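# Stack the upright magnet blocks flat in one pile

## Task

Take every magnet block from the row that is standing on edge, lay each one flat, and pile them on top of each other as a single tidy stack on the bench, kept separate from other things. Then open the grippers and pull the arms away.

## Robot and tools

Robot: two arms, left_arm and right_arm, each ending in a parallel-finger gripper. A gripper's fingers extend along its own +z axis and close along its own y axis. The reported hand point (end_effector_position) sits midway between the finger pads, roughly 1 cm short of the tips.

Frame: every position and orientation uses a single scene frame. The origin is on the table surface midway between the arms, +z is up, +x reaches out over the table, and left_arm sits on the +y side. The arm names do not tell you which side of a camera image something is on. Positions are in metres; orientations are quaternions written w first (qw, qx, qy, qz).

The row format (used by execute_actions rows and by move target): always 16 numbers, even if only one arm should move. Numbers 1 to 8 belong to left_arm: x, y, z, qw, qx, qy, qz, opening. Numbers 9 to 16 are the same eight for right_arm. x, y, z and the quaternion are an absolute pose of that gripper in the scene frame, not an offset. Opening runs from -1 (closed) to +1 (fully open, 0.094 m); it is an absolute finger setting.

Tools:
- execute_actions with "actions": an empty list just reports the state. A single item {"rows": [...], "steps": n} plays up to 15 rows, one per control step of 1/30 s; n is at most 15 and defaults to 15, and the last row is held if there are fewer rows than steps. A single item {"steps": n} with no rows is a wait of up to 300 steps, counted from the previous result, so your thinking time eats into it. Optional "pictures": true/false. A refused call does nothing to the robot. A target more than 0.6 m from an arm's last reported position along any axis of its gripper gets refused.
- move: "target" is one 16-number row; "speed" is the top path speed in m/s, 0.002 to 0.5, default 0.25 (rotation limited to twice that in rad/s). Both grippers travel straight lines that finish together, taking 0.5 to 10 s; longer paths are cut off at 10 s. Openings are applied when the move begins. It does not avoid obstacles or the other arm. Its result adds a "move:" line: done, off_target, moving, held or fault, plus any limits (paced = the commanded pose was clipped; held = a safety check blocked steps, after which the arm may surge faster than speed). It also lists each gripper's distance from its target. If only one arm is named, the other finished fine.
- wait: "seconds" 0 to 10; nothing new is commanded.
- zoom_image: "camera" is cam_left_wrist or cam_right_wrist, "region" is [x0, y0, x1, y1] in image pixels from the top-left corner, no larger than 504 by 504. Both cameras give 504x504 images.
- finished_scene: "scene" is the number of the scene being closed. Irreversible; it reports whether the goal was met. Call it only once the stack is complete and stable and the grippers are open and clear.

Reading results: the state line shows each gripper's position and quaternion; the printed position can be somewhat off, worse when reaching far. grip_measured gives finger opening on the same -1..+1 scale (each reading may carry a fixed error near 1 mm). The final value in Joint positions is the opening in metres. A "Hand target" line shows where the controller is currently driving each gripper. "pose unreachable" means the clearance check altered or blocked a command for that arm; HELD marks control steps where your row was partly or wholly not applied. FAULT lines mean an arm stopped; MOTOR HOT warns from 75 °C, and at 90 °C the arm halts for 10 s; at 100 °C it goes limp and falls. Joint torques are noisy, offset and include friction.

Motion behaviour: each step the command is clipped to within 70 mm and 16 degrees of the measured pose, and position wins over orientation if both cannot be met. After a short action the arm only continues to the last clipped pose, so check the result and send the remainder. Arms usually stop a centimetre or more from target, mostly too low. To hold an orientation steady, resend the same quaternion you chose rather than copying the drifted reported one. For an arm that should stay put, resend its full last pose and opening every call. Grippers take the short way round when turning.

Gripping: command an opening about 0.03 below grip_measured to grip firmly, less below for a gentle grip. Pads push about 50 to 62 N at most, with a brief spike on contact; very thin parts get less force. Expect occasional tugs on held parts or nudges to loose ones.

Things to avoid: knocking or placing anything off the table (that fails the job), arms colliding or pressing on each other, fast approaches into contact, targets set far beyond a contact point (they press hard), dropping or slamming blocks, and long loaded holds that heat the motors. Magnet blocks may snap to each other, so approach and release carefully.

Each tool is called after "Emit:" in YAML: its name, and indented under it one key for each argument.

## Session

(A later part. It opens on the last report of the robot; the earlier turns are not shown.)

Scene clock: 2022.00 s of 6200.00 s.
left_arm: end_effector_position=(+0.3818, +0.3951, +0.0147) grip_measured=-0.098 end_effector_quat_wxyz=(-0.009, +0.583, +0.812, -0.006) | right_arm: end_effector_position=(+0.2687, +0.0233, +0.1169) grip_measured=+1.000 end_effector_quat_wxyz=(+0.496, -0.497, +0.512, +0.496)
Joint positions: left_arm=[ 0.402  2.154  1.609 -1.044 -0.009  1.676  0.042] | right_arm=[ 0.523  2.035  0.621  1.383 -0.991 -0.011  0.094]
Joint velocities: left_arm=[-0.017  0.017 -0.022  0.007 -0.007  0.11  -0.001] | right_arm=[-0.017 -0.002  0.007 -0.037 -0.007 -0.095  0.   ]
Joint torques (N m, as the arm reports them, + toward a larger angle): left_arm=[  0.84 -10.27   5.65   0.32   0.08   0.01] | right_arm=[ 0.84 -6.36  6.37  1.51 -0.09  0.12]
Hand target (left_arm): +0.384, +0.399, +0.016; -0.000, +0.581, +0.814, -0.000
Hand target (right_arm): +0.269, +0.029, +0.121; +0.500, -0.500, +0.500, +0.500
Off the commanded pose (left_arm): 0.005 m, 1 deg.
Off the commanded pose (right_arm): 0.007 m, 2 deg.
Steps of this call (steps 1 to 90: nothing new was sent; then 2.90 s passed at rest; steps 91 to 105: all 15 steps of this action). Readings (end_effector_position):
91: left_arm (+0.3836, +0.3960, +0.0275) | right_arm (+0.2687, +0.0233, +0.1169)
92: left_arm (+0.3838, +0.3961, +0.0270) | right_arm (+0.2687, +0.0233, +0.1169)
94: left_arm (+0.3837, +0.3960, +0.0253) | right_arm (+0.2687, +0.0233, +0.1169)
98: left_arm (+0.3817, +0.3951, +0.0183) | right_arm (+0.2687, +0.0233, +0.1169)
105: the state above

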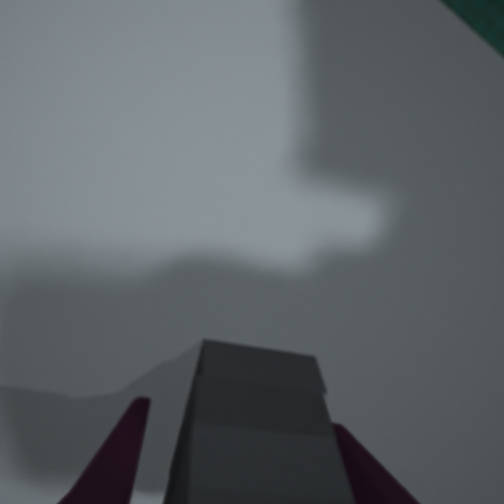

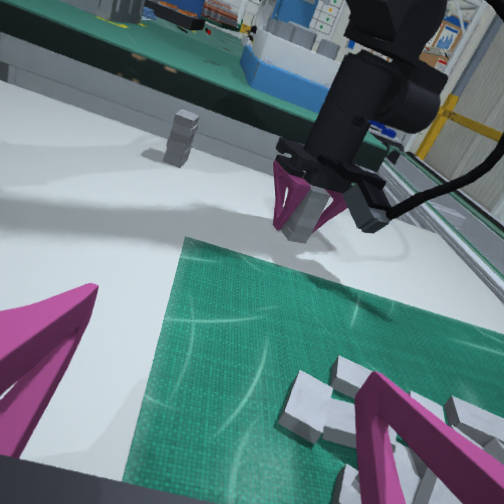

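Emit:
execute_actions:
  actions:
    - {"rows":[[0.385,0.399,0.019,0,0.5807,0.8141,0,-0.15,0.269,0.029,0.121,-0.5,0.5,-0.5,-0.5,1],[0.385,0.399,0.021,0,0.5807,0.8141,0,-0.2,0.269,0.029,0.121,-0.5,0.5,-0.5,-0.5,1],[0.385,0.399,0.022,0,0.5807,0.8141,0,-0.25,0.269,0.029,0.121,-0.5,0.5,-0.5,-0.5,1],[0.385,0.399,0.022,0,0.5807,0.8141,0,-0.3,0.269,0.029,0.121,-0.5,0.5,-0.5,-0.5,1]],"steps":12}
  pictures: false

Scene clock: 2027.30 s of 6200.00 s.
left_arm: end_effector_position=(+0.3824, +0.3954, +0.0147) grip_measured=-0.297 end_effector_quat_wxyz=(-0.008, +0.583, +0.812, -0.005) | right_arm: end_effector_position=(+0.2687, +0.0233, +0.1169) grip_measured=+1.000 end_effector_quat_wxyz=(+0.496, -0.497, +0.512, +0.496)
Joint positions: left_arm=[ 0.402  2.154  1.609 -1.041 -0.009  1.676  0.033] | right_arm=[ 0.523  2.035  0.621  1.383 -0.991 -0.011  0.094]
Joint velocities: left_arm=[-0.007 -0.017 -0.012 -0.081  0.022  0.022 -0.   ] | right_arm=[-0.012 -0.012 -0.017  0.037  0.081 -0.095  0.   ]
Joint torques (N m, as the arm reports them, + toward a larger angle): left_arm=[  0.74 -10.55   7.18   0.13   0.12  -0.01] | right_arm=[ 0.83 -6.41  6.34  1.52 -0.09  0.11]
Hand target (left_arm): +0.385, +0.399, +0.022; +0.000, +0.581, +0.814, +0.000
Hand target (right_arm): +0.269, +0.029, +0.121; +0.500, -0.500, +0.500, +0.500
Off the commanded pose (left_arm): 0.009 m, 1 deg.
Off the commanded pose (right_arm): 0.007 m, 2 deg.
Steps of this call (steps 1 to 90: nothing new was sent; then 1.90 s passed at rest; steps 91 to 102: all 12 steps of this action). Readings (end_effector_position):
91: left_arm (+0.3824, +0.3954, +0.0147) | right_arm (+0.2687, +0.0233, +0.1169)
92: left_arm (+0.3824, +0.3954, +0.0147) | right_arm (+0.2687, +0.0233, +0.1169)
94: left_arm (+0.3824, +0.3954, +0.0147) | right_arm (+0.2687, +0.0233, +0.1169)
98: left_arm (+0.3824, +0.3954, +0.0147) | right_arm (+0.2687, +0.0233, +0.1169)
102: the state above

Emit:
execute_actions:
  actions:
    - {"rows":[[0.385,0.399,0.022,0,0.5807,0.8141,0,-0.33,0.269,0.029,0.121,-0.5,0.5,-0.5,-0.5,1],[0.385,0.399,0.022,0,0.5807,0.8141,0,-0.36,0.269,0.029,0.121,-0.5,0.5,-0.5,-0.5,1],[0.385,0.399,0.022,0,0.5807,0.8141,0,-0.385,0.269,0.029,0.121,-0.5,0.5,-0.5,-0.5,1],[0.385,0.399,0.022,0,0.5807,0.8141,0,-0.405,0.269,0.029,0.121,-0.5,0.5,-0.5,-0.5,1],[0.385,0.399,0.022,0,0.5807,0.8141,0,-0.42,0.269,0.029,0.121,-0.5,0.5,-0.5,-0.5,1],[0.385,0.399,0.022,0,0.5807,0.8141,0,-0.43,0.269,0.029,0.121,-0.5,0.5,-0.5,-0.5,1],[0.385,0.399,0.022,0,0.5807,0.8141,0,-0.44,0.269,0.029,0.121,-0.5,0.5,-0.5,-0.5,1],[0.385,0.399,0.022,0,0.5807,0.8141,0,-0.45,0.269,0.029,0.121,-0.5,0.5,-0.5,-0.5,1],[0.385,0.399,0.022,0,0.5807,0.8141,0,-0.46,0.269,0.029,0.121,-0.5,0.5,-0.5,-0.5,1],[0.385,0.399,0.022,0,0.5807,0.8141,0,-0.47,0.269,0.029,0.121,-0.5,0.5,-0.5,-0.5,1],[0.385,0.399,0.022,0,0.5807,0.8141,0,-0.48,0.269,0.029,0.121,-0.5,0.5,-0.5,-0.5,1],[0.385,0.399,0.022,0,0.5807,0.8141,0,-0.49,0.269,0.029,0.121,-0.5,0.5,-0.5,-0.5,1]],"steps":15}

Emit:
zoom_image:
  camera: "cam_right_wrist"
  region: [250, 130, 390, 270]

Scene clock: 2035.67 s of 6200.00 s.
left_arm: end_effector_position=(+0.3818, +0.3951, +0.0147) grip_measured=-0.468 end_effector_quat_wxyz=(-0.009, +0.583, +0.812, -0.006) | right_arm: end_effector_position=(+0.2687, +0.0233, +0.1169) grip_measured=+1.000 end_effector_quat_wxyz=(+0.496, -0.497, +0.512, +0.496)
Joint positions: left_arm=[ 0.402  2.154  1.609 -1.044 -0.009  1.676  0.025] | right_arm=[ 0.523  2.035  0.621  1.383 -0.991 -0.011  0.094]
Joint velocities: left_arm=[ 0.007 -0.017 -0.027  0.007 -0.007  0.037 -0.   ] | right_arm=[-0.007  0.002  0.002 -0.051  0.007 -0.022  0.   ]
Joint torques (N m, as the arm reports them, + toward a larger angle): left_arm=[  0.74 -10.6    7.13   0.14   0.09  -0.01] | right_arm=[ 0.75 -6.32  6.34  1.5  -0.08  0.11]
Hand target (left_arm): +0.385, +0.399, +0.022; +0.000, +0.581, +0.814, -0.000
Hand target (right_arm): +0.269, +0.029, +0.121; +0.500, -0.500, +0.500, +0.500
Off the commanded pose (left_arm): 0.009 m, 1 deg.
Off the commanded pose (right_arm): 0.007 m, 2 deg.
Steps of this call (steps 1 to 90: nothing new was sent; then 4.87 s passed at rest; steps 91 to 105: all 15 steps of this action). Readings (end_effector_position):
91: left_arm (+0.3824, +0.3954, +0.0147) | right_arm (+0.2687, +0.0233, +0.1169)
92: left_arm (+0.3824, +0.3954, +0.0147) | right_arm (+0.2687, +0.0233, +0.1169)
94: left_arm (+0.3824, +0.3954, +0.0147) | right_arm (+0.2687, +0.0233, +0.1169)
98: left_arm (+0.3818, +0.3952, +0.0147) | right_arm (+0.2687, +0.0233, +0.1169)
105: the state above

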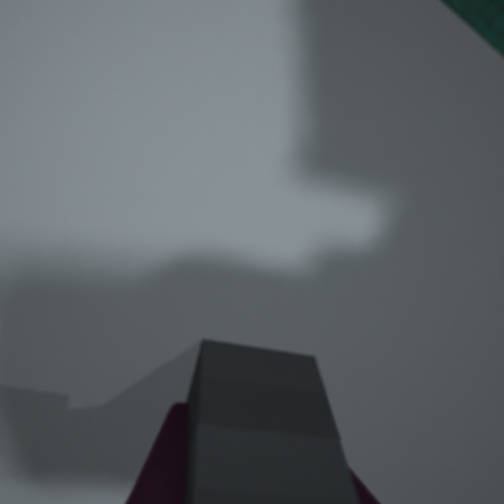

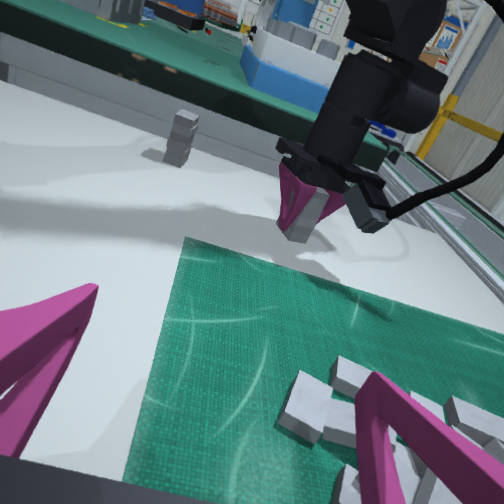

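Region (250, 130, 390, 270) of cam_right_wrist's 504x504 image, scaled by 3.600, with more detail than that image has.

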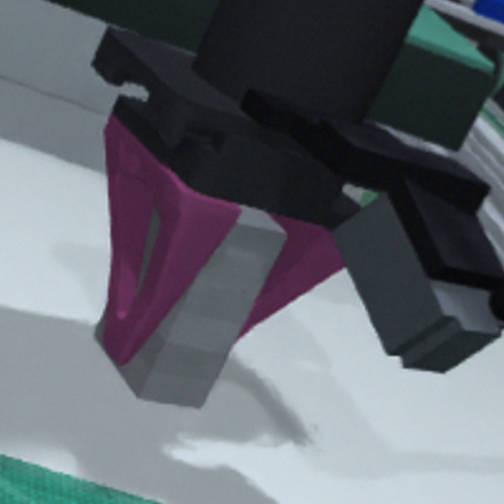

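Emit:
execute_actions:
  actions:
    - {"rows":[[0.384,0.398,0.018,0,0.5807,0.8141,0,-0.49,0.269,0.029,0.121,-0.5,0.5,-0.5,-0.5,1],[0.384,0.398,0.018,0,0.5807,0.8141,0,-0.47,0.269,0.029,0.121,-0.5,0.5,-0.5,-0.5,1],[0.384,0.398,0.018,0,0.5807,0.8141,0,-0.455,0.269,0.029,0.121,-0.5,0.5,-0.5,-0.5,1],[0.384,0.398,0.018,0,0.5807,0.8141,0,-0.44,0.269,0.029,0.121,-0.5,0.5,-0.5,-0.5,1],[0.384,0.398,0.018,0,0.5807,0.8141,0,-0.42,0.269,0.029,0.121,-0.5,0.5,-0.5,-0.5,1],[0.384,0.398,0.018,0,0.5807,0.8141,0,-0.39,0.269,0.029,0.121,-0.5,0.5,-0.5,-0.5,1],[0.384,0.398,0.018,0,0.5807,0.8141,0,-0.35,0.269,0.029,0.121,-0.5,0.5,-0.5,-0.5,1],[0.384,0.398,0.018,0,0.5807,0.8141,0,-0.29,0.269,0.029,0.121,-0.5,0.5,-0.5,-0.5,1],[0.384,0.398,0.018,0,0.5807,0.8141,0,-0.2,0.269,0.029,0.121,-0.5,0.5,-0.5,-0.5,1],[0.384,0.398,0.018,0,0.5807,0.8141,0,-0.1,0.269,0.029,0.121,-0.5,0.5,-0.5,-0.5,1],[0.384,0.398,0.018,0,0.5807,0.8141,0,0.0,0.269,0.029,0.121,-0.5,0.5,-0.5,-0.5,1],[0.384,0.398,0.018,0,0.5807,0.8141,0,0.1,0.269,0.029,0.121,-0.5,0.5,-0.5,-0.5,1]],"steps":15}
  pictures: false

Emit:
move:
  target: [0.385,0.399,0.16,0,0.5807,0.8141,0,0.1,0.269,0.029,0.121,-0.5,0.5,-0.5,-0.5,1]
  speed: 0.12

Emit:
zoom_image:
  camera: "cam_right_wrist"
  region: [255, 150, 355, 250]

Scene clock: 2045.73 s of 6200.00 s.
left_arm: end_effector_position=(+0.3818, +0.3952, +0.0147) grip_measured=+0.097 end_effector_quat_wxyz=(-0.008, +0.583, +0.812, -0.006) | right_arm: end_effector_position=(+0.2687, +0.0233, +0.1169) grip_measured=+1.000 end_effector_quat_wxyz=(+0.496, -0.497, +0.512, +0.496)
Joint positions: left_arm=[ 0.402  2.154  1.609 -1.043 -0.009  1.676  0.052] | right_arm=[ 0.523  2.035  0.621  1.383 -0.991 -0.011  0.094]
Joint velocities: left_arm=[-0.012  0.027 -0.017 -0.022  0.022  0.037  0.001] | right_arm=[ 0.012 -0.002 -0.022 -0.007 -0.066  0.022  0.   ]
Joint torques (N m, as the arm reports them, + toward a larger angle): left_arm=[  0.64 -10.6    5.74   0.31   0.07  -0.02] | right_arm=[ 0.77 -6.39  6.32  1.52 -0.09  0.1 ]
Hand target (left_arm): +0.384, +0.398, +0.018; +0.000, +0.581, +0.814, -0.000
Hand target (right_arm): +0.269, +0.029, +0.121; +0.500, -0.500, +0.500, +0.500
Off the commanded pose (left_arm): 0.005 m, 1 deg.
Off the commanded pose (right_arm): 0.007 m, 2 deg.
Steps of this call (steps 1 to 90: nothing new was sent; then 6.57 s passed at rest; steps 91 to 105: all 15 steps of this action). Readings (end_effector_position):
91: left_arm (+0.3818, +0.3951, +0.0147) | right_arm (+0.2687, +0.0233, +0.1169)
92: left_arm (+0.3818, +0.3951, +0.0147) | right_arm (+0.2687, +0.0233, +0.1169)
94: left_arm (+0.3818, +0.3951, +0.0147) | right_arm (+0.2687, +0.0233, +0.1169)
98: left_arm (+0.3818, +0.3952, +0.0147) | right_arm (+0.2687, +0.0233, +0.1169)
105: the state above

Scene clock: 2047.77 s of 6200.00 s.
left_arm: end_effector_position=(+0.3864, +0.3973, +0.1546) grip_measured=+0.097 end_effector_quat_wxyz=(-0.002, +0.583, +0.813, +0.005) | right_arm: end_effector_position=(+0.2687, +0.0233, +0.1169) grip_measured=+1.000 end_effector_quat_wxyz=(+0.496, -0.497, +0.512, +0.496)
Joint positions: left_arm=[ 0.402  2.13   2.133 -1.567 -0.009  1.676  0.052] | right_arm=[ 0.523  2.035  0.621  1.383 -0.991 -0.011  0.094]
Joint velocities: left_arm=[ 0.002 -0.007 -0.002  0.007 -0.007 -0.081  0.001] | right_arm=[-0.002 -0.002 -0.002 -0.007 -0.022  0.007  0.   ]
Joint torques (N m, as the arm reports them, + toward a larger angle): left_arm=[ 0.77 -9.8   7.55  0.09  0.08  0.  ] | right_arm=[ 0.77 -6.39  6.33  1.52 -0.09  0.12]
Hand target (left_arm): +0.384, +0.399, +0.160; +0.002, +0.581, +0.814, +0.004
Hand target (right_arm): +0.269, +0.029, +0.121; +0.500, -0.500, +0.500, +0.500
Off the commanded pose (left_arm): 0.006 m, 1 deg.
Off the commanded pose (right_arm): 0.007 m, 2 deg.
joint sent to its limit (left arm) — the command would take joint 4 (wrist pitch) past its lower limit, so that joint was sent only as far as its limit.
move: done

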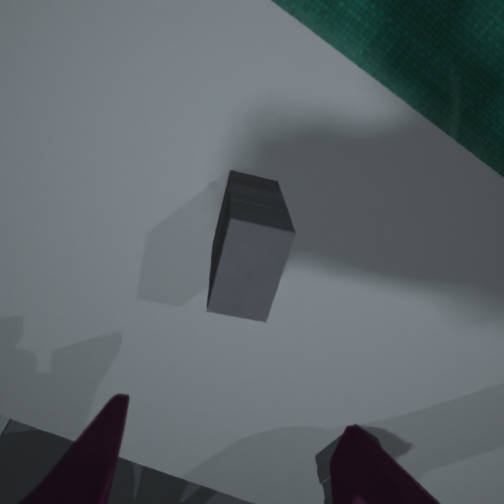

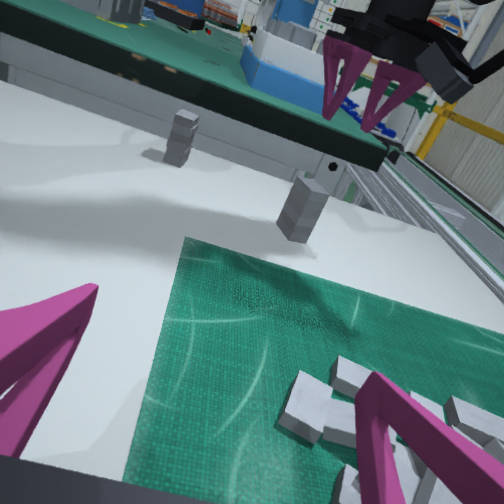

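Region (255, 150, 355, 250) of cam_right_wrist's 504x504 image, scaled by 5.040, with more detail than that image has.

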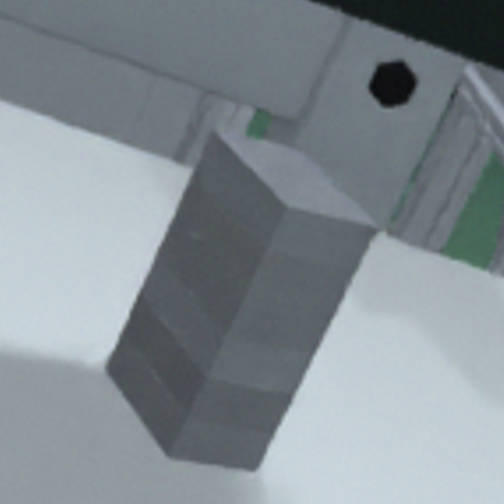

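Emit:
zoom_image:
  camera: "cam_left_wrist"
  region: [190, 155, 320, 335]

Region (190, 155, 320, 335) of cam_left_wrist's 504x504 image, scaled by 2.800, with more detail than that image has.

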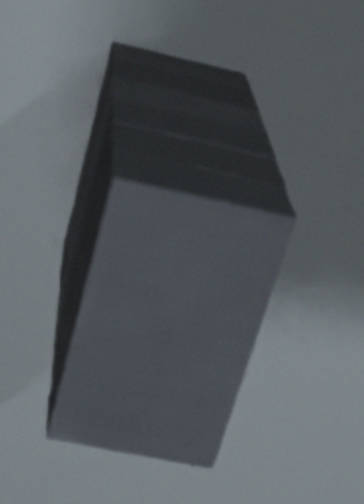

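Emit:
move:
  target: [0.28,0.28,0.25,0,-0.165,0.9863,0,1,0.27,-0.15,0.25,0.2,0,0.98,0,1]
  speed: 0.2

Scene clock: 2057.47 s of 6200.00 s.
left_arm: end_effector_position=(+0.2853, +0.2850, +0.2451) grip_measured=+1.000 end_effector_quat_wxyz=(+0.094, -0.167, +0.982, +0.009) | right_arm: end_effector_position=(+0.2649, -0.1520, +0.2409) grip_measured=+1.000 end_effector_quat_wxyz=(+0.188, -0.007, +0.982, -0.000)
Joint positions: left_arm=[ 0.182  1.491  1.691 -1.582 -0.009 -0.124  0.094] | right_arm=[ 0.673  1.492  1.625 -1.412  0.243  0.664  0.094]
Joint velocities: left_arm=[-0.002 -0.037 -0.002 -0.007  0.007  0.022  0.   ] | right_arm=[ 0.002 -0.012  0.002 -0.037  0.022  0.007  0.   ]
Joint torques (N m, as the arm reports them, + toward a larger angle): left_arm=[-1.04 -6.27  5.28  0.51  0.05 -0.09] | right_arm=[-0.25 -4.27  9.43  0.6   0.32  0.12]
Hand target (left_arm): +0.281, +0.280, +0.250; +0.103, -0.164, +0.981, +0.006
Hand target (right_arm): +0.270, -0.151, +0.249; +0.199, +0.001, +0.980, +0.001
Off the commanded pose (left_arm): 0.009 m, 11 deg.
Off the commanded pose (right_arm): 0.011 m, 2 deg.
joint sent to its limit (left arm) — the command would take joint 4 (wrist pitch) past its lower limit, so that joint was sent only as far as its limit.
After step 90, 1.43 s passed at rest.
move: off_target (left_arm, right_arm)

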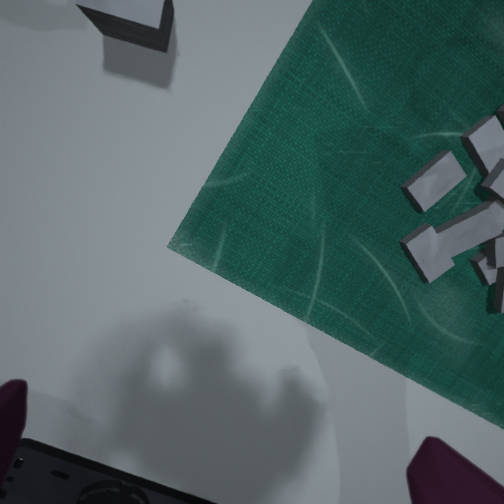

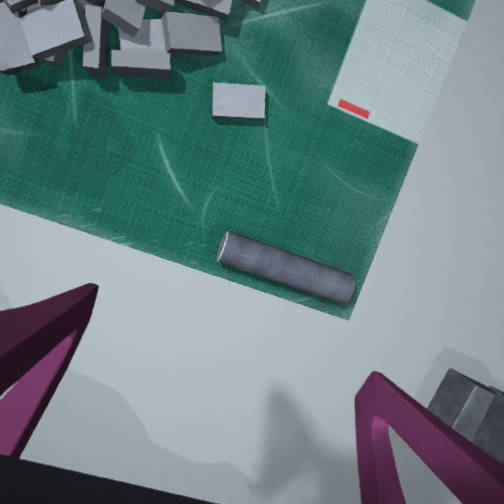

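Emit:
zoom_image:
  camera: "cam_right_wrist"
  region: [384, 340, 504, 504]

Region (384, 340, 504, 504) of cam_right_wrist's 504x504 image, scaled by 3.073, with more detail than that image has; it fills the left 369 columns of this view, and the rest is white.

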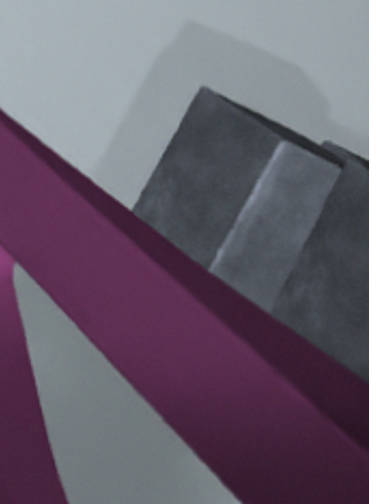

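Emit:
move:
  target: [0.28,0.28,0.25,0.094,-0.165,0.982,0,1,0.2,-0.27,0.27,0.05,0,0.998,0,1]
  speed: 0.25

Scene clock: 2069.03 s of 6200.00 s.
left_arm: end_effector_position=(+0.2857, +0.2833, +0.2451) grip_measured=+1.000 end_effector_quat_wxyz=(+0.094, -0.167, +0.981, +0.004) | right_arm: end_effector_position=(+0.2035, -0.2670, +0.2670) grip_measured=+1.000 end_effector_quat_wxyz=(+0.175, -0.001, +0.984, +0.035)
Joint positions: left_arm=[ 0.182  1.491  1.691 -1.582  0.001 -0.125  0.094] | right_arm=[ 0.243  1.131  1.49  -1.574  0.031  0.277  0.094]
Joint velocities: left_arm=[-0.012  0.007  0.017  0.007 -0.037 -0.037  0.   ] | right_arm=[ 0.007 -0.007  0.002 -0.051  0.037  0.007  0.   ]
Joint torques (N m, as the arm reports them, + toward a larger angle): left_arm=[-0.29 -6.42  5.03  0.48  0.08 -0.01] | right_arm=[-0.82 -2.5   5.84  0.73 -0.03 -0.06]
Hand target (left_arm): +0.280, +0.280, +0.249; +0.101, -0.165, +0.981, +0.000
Hand target (right_arm): +0.201, -0.269, +0.268; +0.177, -0.002, +0.984, +0.037
Off the commanded pose (left_arm): 0.008 m, 0 deg.
Off the commanded pose (right_arm): 0.005 m, 15 deg.
joint sent to its limit (left arm) — the command would take joint 4 (wrist pitch) past its lower limit, so that joint was sent only as far as its limit.
joint sent to its limit (right arm) — the command would take joint 4 (wrist pitch) past its lower limit, so that joint was sent only as far as its limit.
After step 90, 7.33 s passed at rest.
move: off_target (right_arm)

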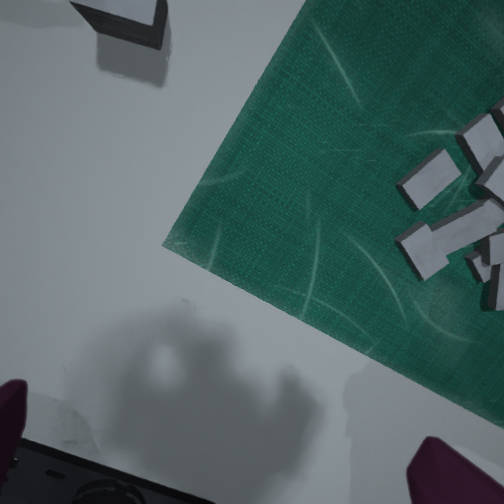

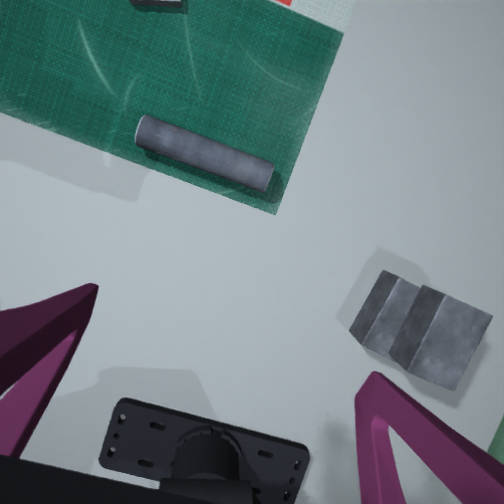

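Emit:
zoom_image:
  camera: "cam_right_wrist"
  region: [334, 250, 504, 410]

Region (334, 250, 504, 410) of cam_right_wrist's 504x504 image, scaled by 2.965, with more detail than that image has; it fills the top 474 rows of this view, and the rest is white.

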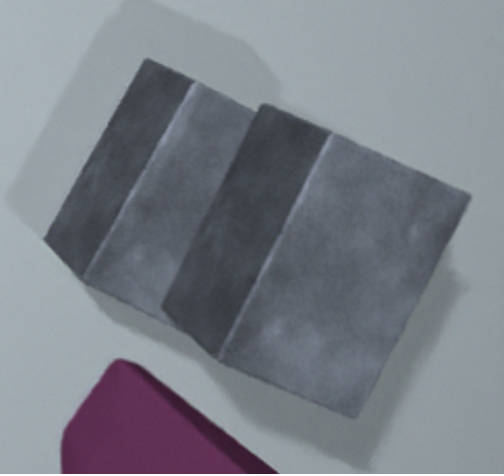

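Emit:
finished_scene:
  scene: 1

The scene is finished: the task was done.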